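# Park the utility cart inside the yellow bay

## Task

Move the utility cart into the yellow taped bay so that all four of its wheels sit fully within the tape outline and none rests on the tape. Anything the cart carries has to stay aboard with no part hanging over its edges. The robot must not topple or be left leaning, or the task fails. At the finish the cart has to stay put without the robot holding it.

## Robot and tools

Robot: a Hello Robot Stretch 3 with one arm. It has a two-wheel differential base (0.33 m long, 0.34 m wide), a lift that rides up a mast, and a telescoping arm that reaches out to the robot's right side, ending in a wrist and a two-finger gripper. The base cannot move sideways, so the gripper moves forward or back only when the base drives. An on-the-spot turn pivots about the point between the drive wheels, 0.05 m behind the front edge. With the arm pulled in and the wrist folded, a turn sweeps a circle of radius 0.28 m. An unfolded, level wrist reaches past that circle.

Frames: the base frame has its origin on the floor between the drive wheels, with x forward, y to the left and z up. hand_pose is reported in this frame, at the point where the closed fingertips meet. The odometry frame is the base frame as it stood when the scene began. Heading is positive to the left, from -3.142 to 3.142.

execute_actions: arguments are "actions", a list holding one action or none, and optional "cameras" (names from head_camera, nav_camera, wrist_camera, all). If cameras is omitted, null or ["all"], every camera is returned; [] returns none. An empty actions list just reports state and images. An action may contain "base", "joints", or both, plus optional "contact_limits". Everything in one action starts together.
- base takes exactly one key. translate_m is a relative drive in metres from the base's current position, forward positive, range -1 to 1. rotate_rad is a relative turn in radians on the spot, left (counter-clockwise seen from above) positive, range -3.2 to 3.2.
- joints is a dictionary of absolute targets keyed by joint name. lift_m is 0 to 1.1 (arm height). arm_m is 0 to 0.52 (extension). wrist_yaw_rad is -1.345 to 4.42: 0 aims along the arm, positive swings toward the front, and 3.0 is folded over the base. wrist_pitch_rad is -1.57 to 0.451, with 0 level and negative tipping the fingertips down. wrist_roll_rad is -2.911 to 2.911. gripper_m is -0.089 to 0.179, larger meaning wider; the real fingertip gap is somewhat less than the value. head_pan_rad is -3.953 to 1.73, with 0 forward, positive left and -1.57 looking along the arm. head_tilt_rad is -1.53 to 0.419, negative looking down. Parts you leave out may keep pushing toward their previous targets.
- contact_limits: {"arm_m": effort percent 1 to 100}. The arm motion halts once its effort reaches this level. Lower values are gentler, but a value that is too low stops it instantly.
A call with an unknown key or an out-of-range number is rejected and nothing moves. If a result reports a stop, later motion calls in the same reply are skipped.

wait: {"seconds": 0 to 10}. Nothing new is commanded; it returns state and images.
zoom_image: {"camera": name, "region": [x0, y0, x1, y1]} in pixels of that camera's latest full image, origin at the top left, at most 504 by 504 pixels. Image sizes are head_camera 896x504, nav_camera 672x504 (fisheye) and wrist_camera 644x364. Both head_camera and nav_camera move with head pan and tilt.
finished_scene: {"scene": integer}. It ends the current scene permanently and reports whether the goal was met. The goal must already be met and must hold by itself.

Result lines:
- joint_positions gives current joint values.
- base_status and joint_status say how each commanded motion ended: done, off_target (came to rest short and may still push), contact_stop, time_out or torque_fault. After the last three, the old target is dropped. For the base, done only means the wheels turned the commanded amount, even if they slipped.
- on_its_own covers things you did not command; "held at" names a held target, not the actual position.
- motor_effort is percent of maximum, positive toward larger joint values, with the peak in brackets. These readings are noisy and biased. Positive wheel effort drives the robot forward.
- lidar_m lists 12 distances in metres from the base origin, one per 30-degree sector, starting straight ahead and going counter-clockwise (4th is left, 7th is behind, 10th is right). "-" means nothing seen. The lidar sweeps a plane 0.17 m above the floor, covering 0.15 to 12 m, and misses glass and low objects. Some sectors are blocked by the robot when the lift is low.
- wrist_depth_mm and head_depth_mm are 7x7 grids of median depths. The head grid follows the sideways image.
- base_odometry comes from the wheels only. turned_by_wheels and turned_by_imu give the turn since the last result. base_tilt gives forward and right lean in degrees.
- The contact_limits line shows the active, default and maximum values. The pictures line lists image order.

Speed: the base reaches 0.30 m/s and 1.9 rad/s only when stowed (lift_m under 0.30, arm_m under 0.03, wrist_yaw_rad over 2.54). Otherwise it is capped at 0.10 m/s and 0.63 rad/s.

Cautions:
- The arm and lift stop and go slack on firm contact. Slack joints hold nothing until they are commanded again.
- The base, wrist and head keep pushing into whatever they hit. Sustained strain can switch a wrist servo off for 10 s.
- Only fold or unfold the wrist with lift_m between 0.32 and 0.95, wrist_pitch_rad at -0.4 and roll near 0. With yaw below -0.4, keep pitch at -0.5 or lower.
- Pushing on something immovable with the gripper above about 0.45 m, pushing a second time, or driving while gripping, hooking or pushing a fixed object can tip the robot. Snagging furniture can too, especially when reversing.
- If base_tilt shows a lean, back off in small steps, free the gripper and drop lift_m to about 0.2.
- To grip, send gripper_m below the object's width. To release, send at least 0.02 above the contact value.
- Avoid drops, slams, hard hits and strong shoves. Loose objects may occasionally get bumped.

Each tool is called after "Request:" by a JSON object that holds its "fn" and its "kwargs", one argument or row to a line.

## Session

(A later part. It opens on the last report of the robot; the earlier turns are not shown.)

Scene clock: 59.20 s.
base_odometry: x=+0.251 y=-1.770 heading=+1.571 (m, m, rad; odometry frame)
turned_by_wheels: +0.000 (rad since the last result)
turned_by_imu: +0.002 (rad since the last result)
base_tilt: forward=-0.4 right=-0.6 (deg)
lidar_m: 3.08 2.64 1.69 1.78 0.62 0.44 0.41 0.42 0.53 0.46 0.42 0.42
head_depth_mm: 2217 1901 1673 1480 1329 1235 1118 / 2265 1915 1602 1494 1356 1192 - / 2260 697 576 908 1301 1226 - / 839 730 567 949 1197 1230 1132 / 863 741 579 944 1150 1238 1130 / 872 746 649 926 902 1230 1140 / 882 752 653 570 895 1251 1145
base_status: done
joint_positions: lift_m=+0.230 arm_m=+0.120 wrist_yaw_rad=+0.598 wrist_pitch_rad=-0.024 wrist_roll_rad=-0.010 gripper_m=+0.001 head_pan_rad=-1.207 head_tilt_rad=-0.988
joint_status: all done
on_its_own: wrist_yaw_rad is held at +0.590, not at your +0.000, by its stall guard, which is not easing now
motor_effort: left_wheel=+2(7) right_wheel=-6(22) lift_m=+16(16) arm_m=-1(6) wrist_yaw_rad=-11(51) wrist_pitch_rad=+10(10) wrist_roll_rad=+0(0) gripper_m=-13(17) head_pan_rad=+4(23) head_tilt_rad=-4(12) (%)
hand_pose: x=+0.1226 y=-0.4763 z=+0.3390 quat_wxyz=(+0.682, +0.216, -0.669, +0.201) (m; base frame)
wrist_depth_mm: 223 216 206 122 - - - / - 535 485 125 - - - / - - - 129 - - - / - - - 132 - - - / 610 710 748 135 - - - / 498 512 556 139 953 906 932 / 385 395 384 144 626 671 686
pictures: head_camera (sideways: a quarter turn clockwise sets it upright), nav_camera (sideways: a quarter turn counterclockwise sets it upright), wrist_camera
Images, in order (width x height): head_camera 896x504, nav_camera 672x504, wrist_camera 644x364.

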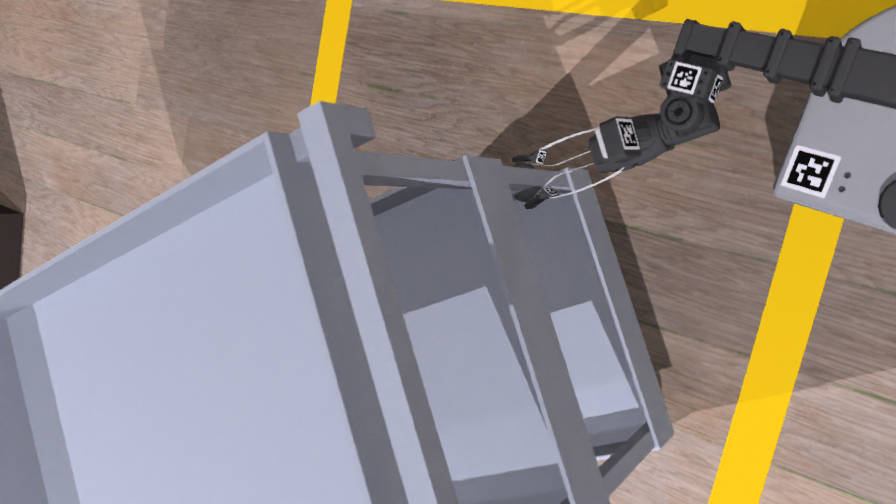

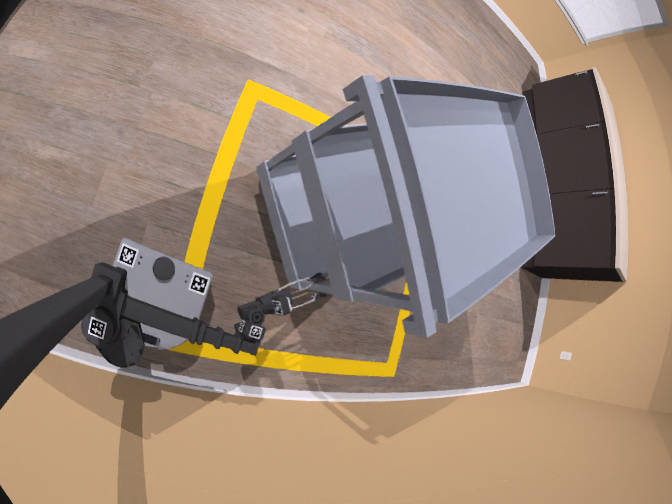

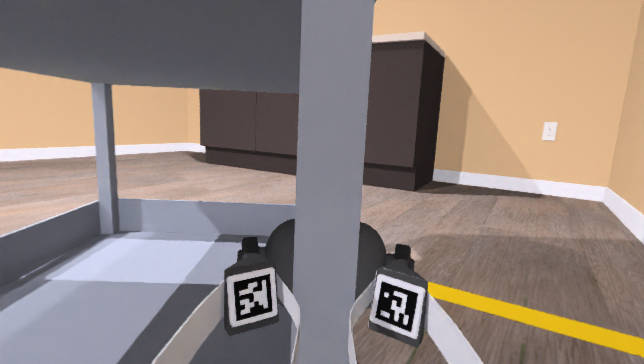

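Request:
{"fn": "zoom_image", "kwargs": {
  "camera": "head_camera",
  "region": [250, 0, 750, 250]
}}

Request:
{"fn": "zoom_image", "kwargs": {
  "camera": "nav_camera",
  "region": [160, 50, 480, 400]
}}

Region (250, 0, 750, 250) of head_camera's 896x504 image, scaled by 1.008, with more detail than that image has.

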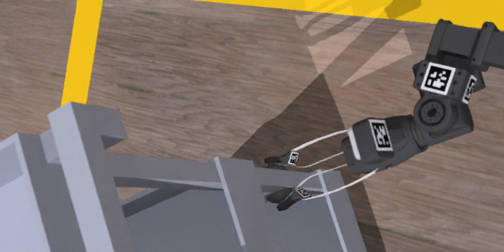

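Region (160, 50, 480, 400) of nav_camera's 672x504 image, scaled by 1.440, with more detail than that image has; it fills the left 461 columns of this view, and the rest is white.

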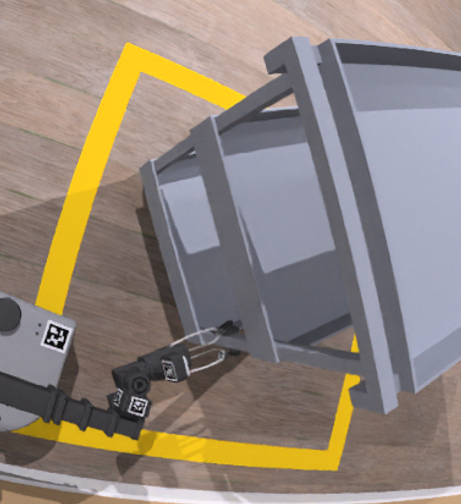

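Request:
{"fn": "execute_actions", "kwargs": {
  "actions": [
    {"base": {"rotate_rad": -0.2}, "joints": {"head_pan_rad": -1.1, "head_tilt_rad": -1.0}}
  ]
}}

Scene clock: 63.67 s.
base_odometry: x=+0.251 y=-1.770 heading=+1.371 (m, m, rad; odometry frame)
turned_by_wheels: -0.200 (rad since the last result)
turned_by_imu: -0.199 (rad since the last result)
base_tilt: forward=-0.4 right=-0.8 (deg)
lidar_m: 3.07 3.09 1.69 1.79 0.84 0.49 0.41 0.41 0.47 0.45 0.35 0.34
head_depth_mm: 2229 1930 1604 1478 1332 1250 1103 / 2259 1909 564 1426 1335 1188 1144 / 2266 685 588 912 1175 1228 - / 2305 728 636 566 1089 1213 1131 / 828 740 644 519 873 1191 1126 / 871 745 648 510 851 1146 1143 / 849 751 654 536 669 1234 1146
base_status: done
joint_positions: lift_m=+0.230 arm_m=+0.120 wrist_yaw_rad=+0.589 wrist_pitch_rad=-0.024 wrist_roll_rad=-0.010 gripper_m=+0.001 head_pan_rad=-1.107 head_tilt_rad=-0.988
joint_status: all done
on_its_own: wrist_yaw_rad is held at +0.590, not at your +0.000, by its stall guard, which is not easing now
motor_effort: left_wheel=+1(25) right_wheel=+3(28) lift_m=+16(16) arm_m=+0(0) wrist_yaw_rad=+2(64) wrist_pitch_rad=+10(10) wrist_roll_rad=+0(0) gripper_m=-17(18) head_pan_rad=+4(18) head_tilt_rad=-4(5) (%)
hand_pose: x=+0.1205 y=-0.4775 z=+0.3389 quat_wxyz=(+0.683, +0.212, -0.670, +0.198) (m; base frame)
wrist_depth_mm: 227 216 207 121 - - 921 / - 544 488 125 - - 876 / - - - 128 - - 828 / - - - 132 - - 819 / 612 653 701 133 - - 786 / 494 511 541 137 - 922 726 / 383 393 378 142 633 671 656
pictures: head_camera (sideways: a quarter turn clockwise sets it upright), nav_camera (sideways: a quarter turn counterclockwise sets it upright), wrist_camera
Images, in order (width x height): head_camera 896x504, nav_camera 672x504, wrist_camera 644x364.

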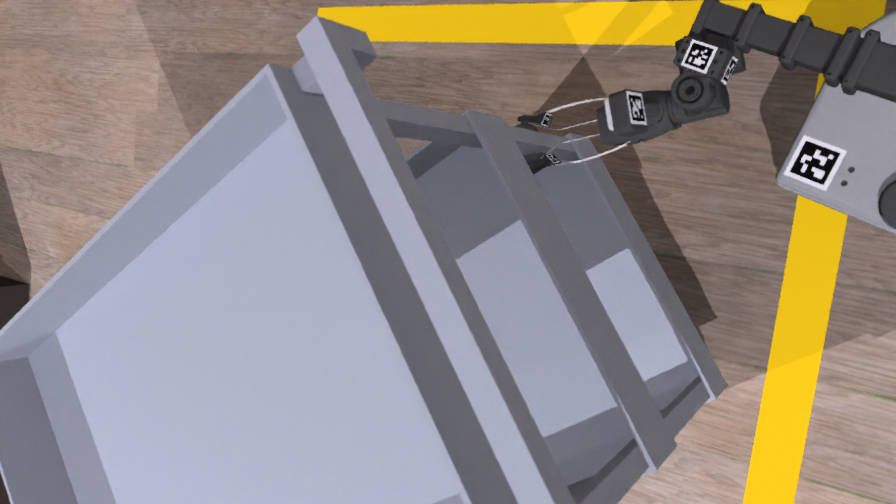

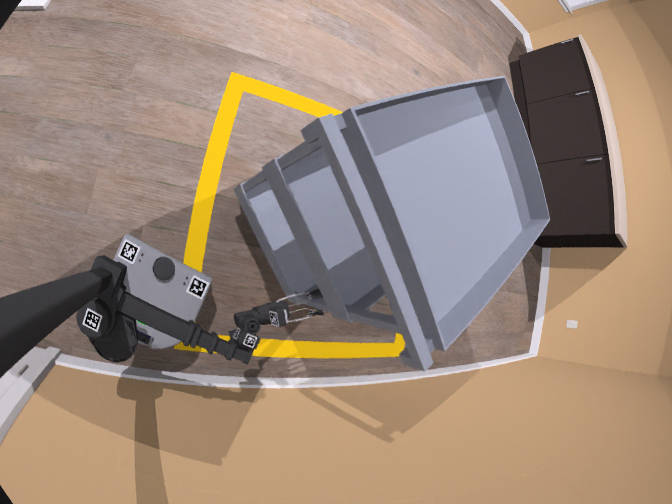

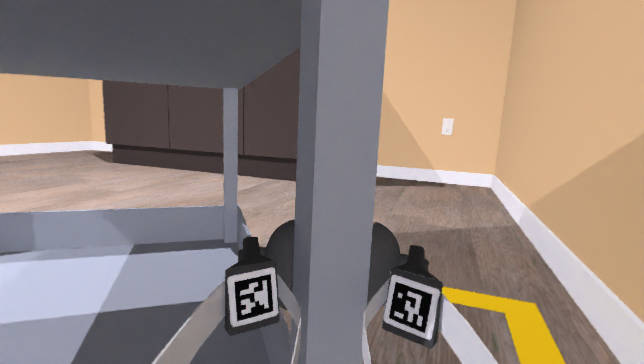

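Request:
{"fn": "execute_actions", "kwargs": {
  "actions": []
}}

Scene clock: 64.27 s.
base_odometry: x=+0.251 y=-1.770 heading=+1.371 (m, m, rad; odometry frame)
turned_by_wheels: +0.000 (rad since the last result)
turned_by_imu: +0.000 (rad since the last result)
base_tilt: forward=-0.4 right=-0.7 (deg)
lidar_m: 3.09 3.10 1.69 1.79 0.84 0.49 0.41 0.41 0.47 0.45 0.35 0.34
head_depth_mm: 2220 1914 1600 1479 1329 1238 1112 / 2254 1910 567 1429 1339 1186 1148 / 2284 686 588 912 1179 1229 - / 2277 729 637 567 1089 1215 1129 / 829 741 644 517 874 1184 1137 / 872 746 649 511 856 1141 1139 / 850 753 657 535 670 1238 1153
base_status: done
joint_positions: lift_m=+0.230 arm_m=+0.120 wrist_yaw_rad=+0.589 wrist_pitch_rad=-0.024 wrist_roll_rad=-0.010 gripper_m=+0.001 head_pan_rad=-1.107 head_tilt_rad=-0.988
joint_status: all done
on_its_own: wrist_yaw_rad is held at +0.590, not at your +0.000, by its stall guard, which is not easing now
motor_effort: left_wheel=+0(25) right_wheel=+4(28) lift_m=+16(16) arm_m=+0(0) wrist_yaw_rad=+2(64) wrist_pitch_rad=+10(10) wrist_roll_rad=+0(0) gripper_m=-16(18) head_pan_rad=+5(18) head_tilt_rad=-6(5) (%)
hand_pose: x=+0.1205 y=-0.4775 z=+0.3389 quat_wxyz=(+0.683, +0.212, -0.670, +0.198) (m; base frame)
wrist_depth_mm: 227 216 207 121 - - 893 / - 546 486 125 - - 863 / - - - 128 - - 847 / - - - 131 - - 804 / 617 660 702 133 - - 768 / 495 498 553 137 - 908 724 / 386 394 381 142 641 687 654
pictures: head_camera (sideways: a quarter turn clockwise sets it upright), nav_camera (sideways: a quarter turn counterclockwise sets it upright), wrist_camera
Images, in order (width x height): head_camera 896x504, nav_camera 672x504, wrist_camera 644x364.

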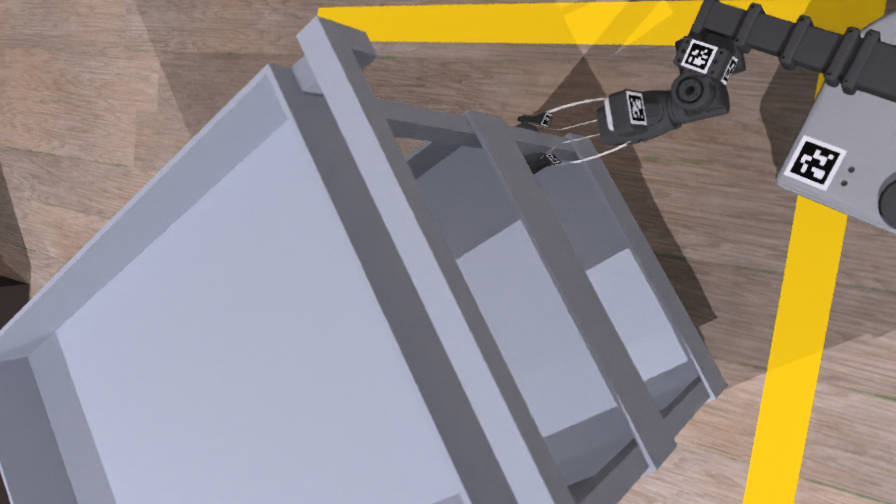

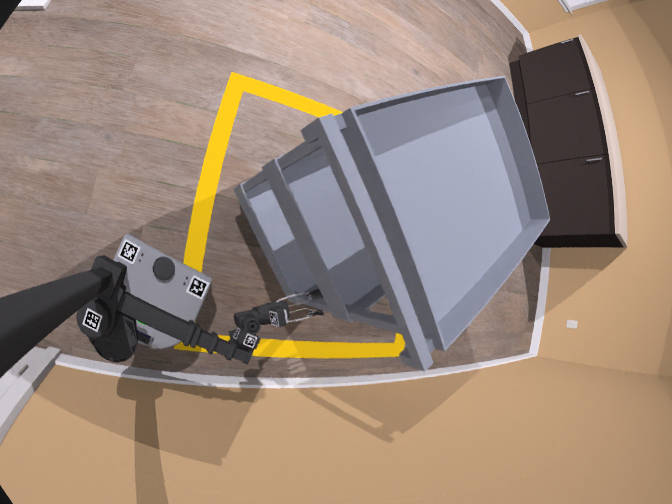

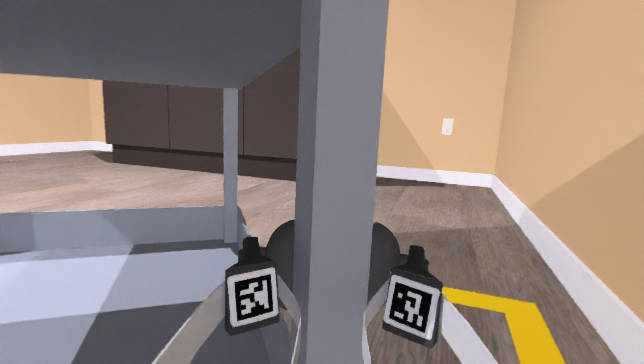

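Request:
{"fn": "zoom_image", "kwargs": {
  "camera": "head_camera",
  "region": [500, 100, 896, 504]
}}

Request:
{"fn": "zoom_image", "kwargs": {
  "camera": "nav_camera",
  "region": [180, 50, 580, 400]
}}

Region (500, 100, 896, 504) of head_camera's 896x504 image, scaled by 1.248, with more detail than that image has; it fills the left 494 columns of this view, and the rest is white.

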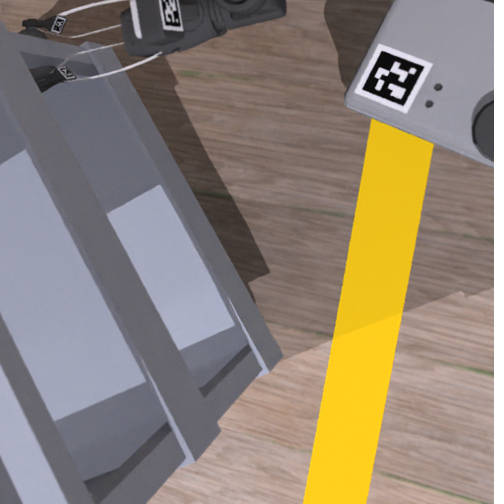

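Region (180, 50, 580, 400) of nav_camera's 672x504 image, scaled by 1.260, with more detail than that image has; it fills the top 441 rows of this view, and the rest is white.

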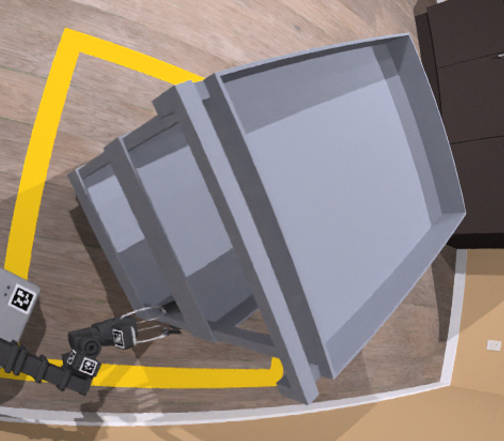

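Request:
{"fn": "zoom_image", "kwargs": {
  "camera": "head_camera",
  "region": [260, 0, 760, 200]
}}

Region (260, 0, 760, 200) of head_camera's 896x504 image, scaled by 1.008, with more detail than that image has; it fills the top 202 rows of this view, and the rest is white.

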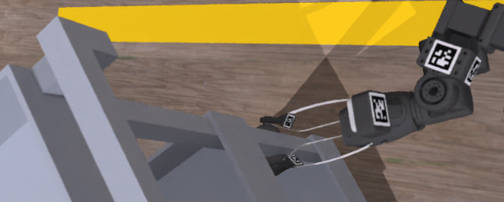

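Request:
{"fn": "execute_actions", "kwargs": {
  "actions": [
    {"joints": {"gripper_m": 0.16, "wrist_yaw_rad": 0.59}}
  ],
  "cameras": ["wrist_camera", "head_camera"]
}}

Scene clock: 72.03 s.
base_odometry: x=+0.251 y=-1.770 heading=+1.371 (m, m, rad; odometry frame)
turned_by_wheels: +0.000 (rad since the last result)
turned_by_imu: +0.000 (rad since the last result)
base_tilt: forward=-0.3 right=-0.7 (deg)
lidar_m: 3.09 3.09 1.69 1.79 0.84 0.49 0.41 0.41 0.47 0.45 0.35 0.34
head_depth_mm: 2230 1900 1594 1470 1339 1245 1115 / 2268 1914 566 1434 1332 1193 1146 / 2272 685 587 911 1176 1230 - / 2292 728 640 566 1092 1216 1137 / 828 739 644 520 874 1196 1138 / 872 747 651 510 853 1143 1138 / 850 753 654 536 671 1241 1143
base_status: not commanded
joint_positions: lift_m=+0.230 arm_m=+0.120 wrist_yaw_rad=+0.588 wrist_pitch_rad=-0.023 wrist_roll_rad=-0.010 gripper_m=+0.160 head_pan_rad=-1.107 head_tilt_rad=-0.988
joint_status: all done
motor_effort: left_wheel=+1(1) right_wheel=-1(3) lift_m=+16(16) arm_m=+1(1) wrist_yaw_rad=+2(5) wrist_pitch_rad=+10(10) wrist_roll_rad=+0(0) gripper_m=+1(92) head_pan_rad=+4(4) head_tilt_rad=-5(5) (%)
hand_pose: x=+0.1203 y=-0.4777 z=+0.3391 quat_wxyz=(+0.683, +0.212, -0.670, +0.198) (m; base frame)
wrist_depth_mm: 224 215 205 121 - - 899 / - 531 483 124 - - 886 / - - - 128 - - 860 / - - - 131 - - 806 / 621 646 704 134 - - 798 / 511 516 493 138 884 895 684 / 368 379 395 142 657 662 -
pictures: head_camera (sideways: a quarter turn clockwise sets it upright), wrist_camera
Images, in order (width x height): head_camera 896x504, wrist_camera 644x364.

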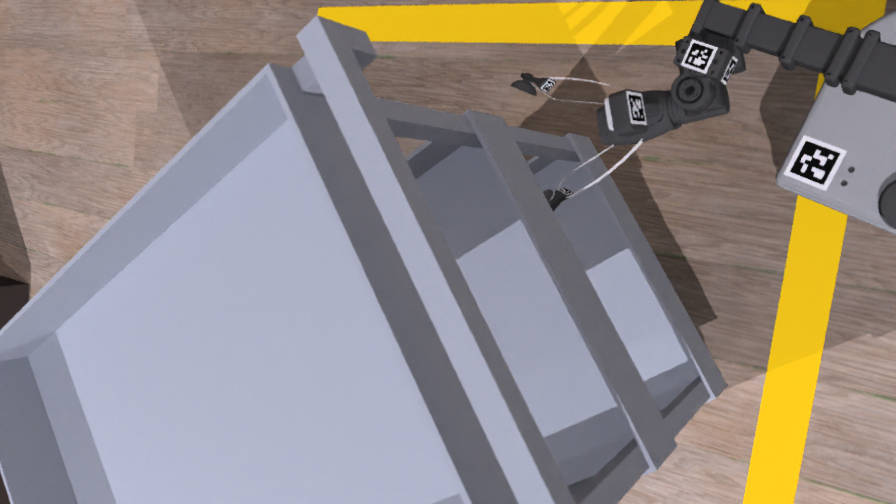

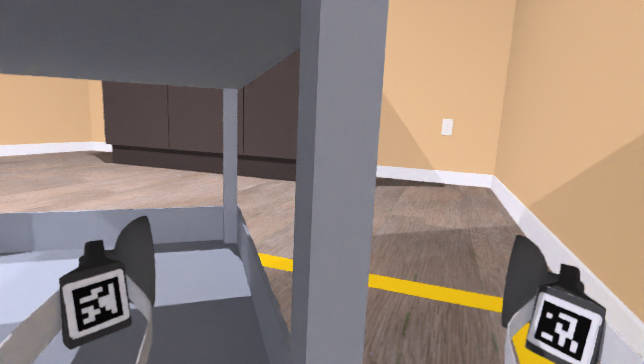

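Request:
{"fn": "execute_actions", "kwargs": {
  "actions": [
    {"joints": {"arm_m": 0.0, "head_tilt_rad": -1.15, "head_pan_rad": -0.8}}
  ]
}}

Scene clock: 74.57 s.
base_odometry: x=+0.251 y=-1.770 heading=+1.371 (m, m, rad; odometry frame)
turned_by_wheels: +0.000 (rad since the last result)
turned_by_imu: +0.000 (rad since the last result)
base_tilt: forward=-0.3 right=-0.7 (deg)
lidar_m: 3.09 3.09 1.70 1.78 0.84 0.49 0.41 0.41 0.47 0.45 0.35 0.34
head_depth_mm: 653 603 548 1026 1270 1201 1106 / 665 605 528 890 1293 - - / 672 610 506 887 1270 1224 - / 679 615 502 886 1265 1204 - / 684 619 495 887 1267 1209 1137 / 688 623 510 879 1308 1214 1136 / 690 614 511 1389 1314 1225 1141
base_status: not commanded
joint_positions: lift_m=+0.230 arm_m=+0.002 wrist_yaw_rad=+0.589 wrist_pitch_rad=-0.022 wrist_roll_rad=-0.010 gripper_m=+0.160 head_pan_rad=-0.807 head_tilt_rad=-1.136
joint_status: all done
joint sent to its limit — the command would take arm_m past its lower limit, so that joint was sent only as far as its limit.
motor_effort: left_wheel=+2(2) right_wheel=-1(1) lift_m=+16(17) arm_m=-3(0) wrist_yaw_rad=+2(3) wrist_pitch_rad=+10(10) wrist_roll_rad=+0(0) gripper_m=+1(1) head_pan_rad=+5(31) head_tilt_rad=-5(18) (%)
hand_pose: x=+0.1205 y=-0.3595 z=+0.3393 quat_wxyz=(+0.683, +0.212, -0.670, +0.199) (m; base frame)
wrist_depth_mm: 221 212 203 194 200 - - / 606 526 468 428 234 - 960 / - - - - 233 - 914 / - - - - 235 - 895 / 649 718 759 - 251 - 862 / 512 518 524 504 251 908 742 / 370 378 402 407 254 677 -
pictures: head_camera (sideways: a quarter turn clockwise sets it upright), nav_camera (sideways: a quarter turn counterclockwise sets it upright), wrist_camera
Images, in order (width x height): head_camera 896x504, nav_camera 672x504, wrist_camera 644x364.

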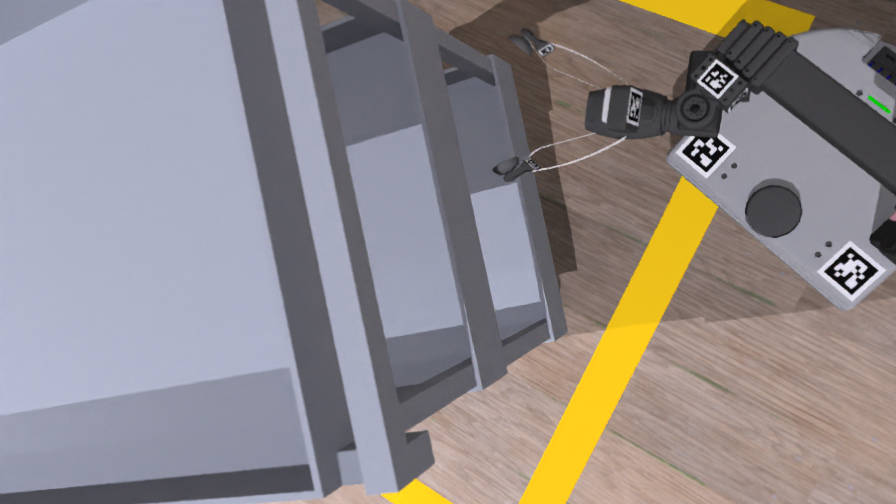

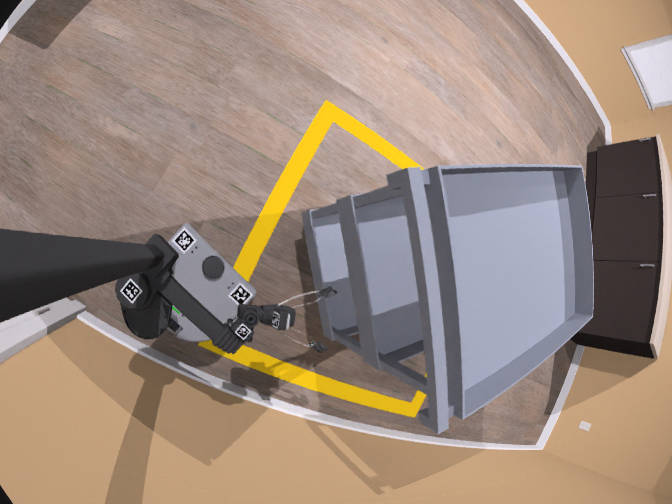

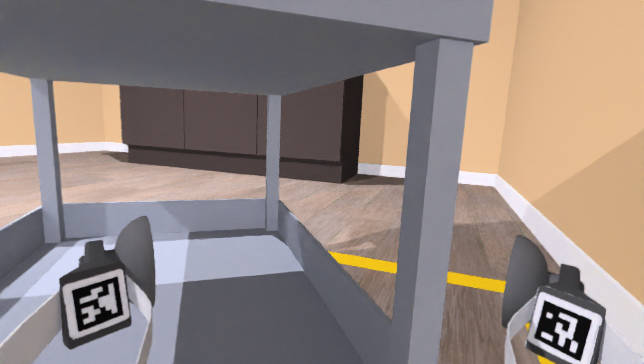

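Request:
{"fn": "finished_scene", "kwargs": {
  "scene": 1
}}

The scene is finished: the task was done.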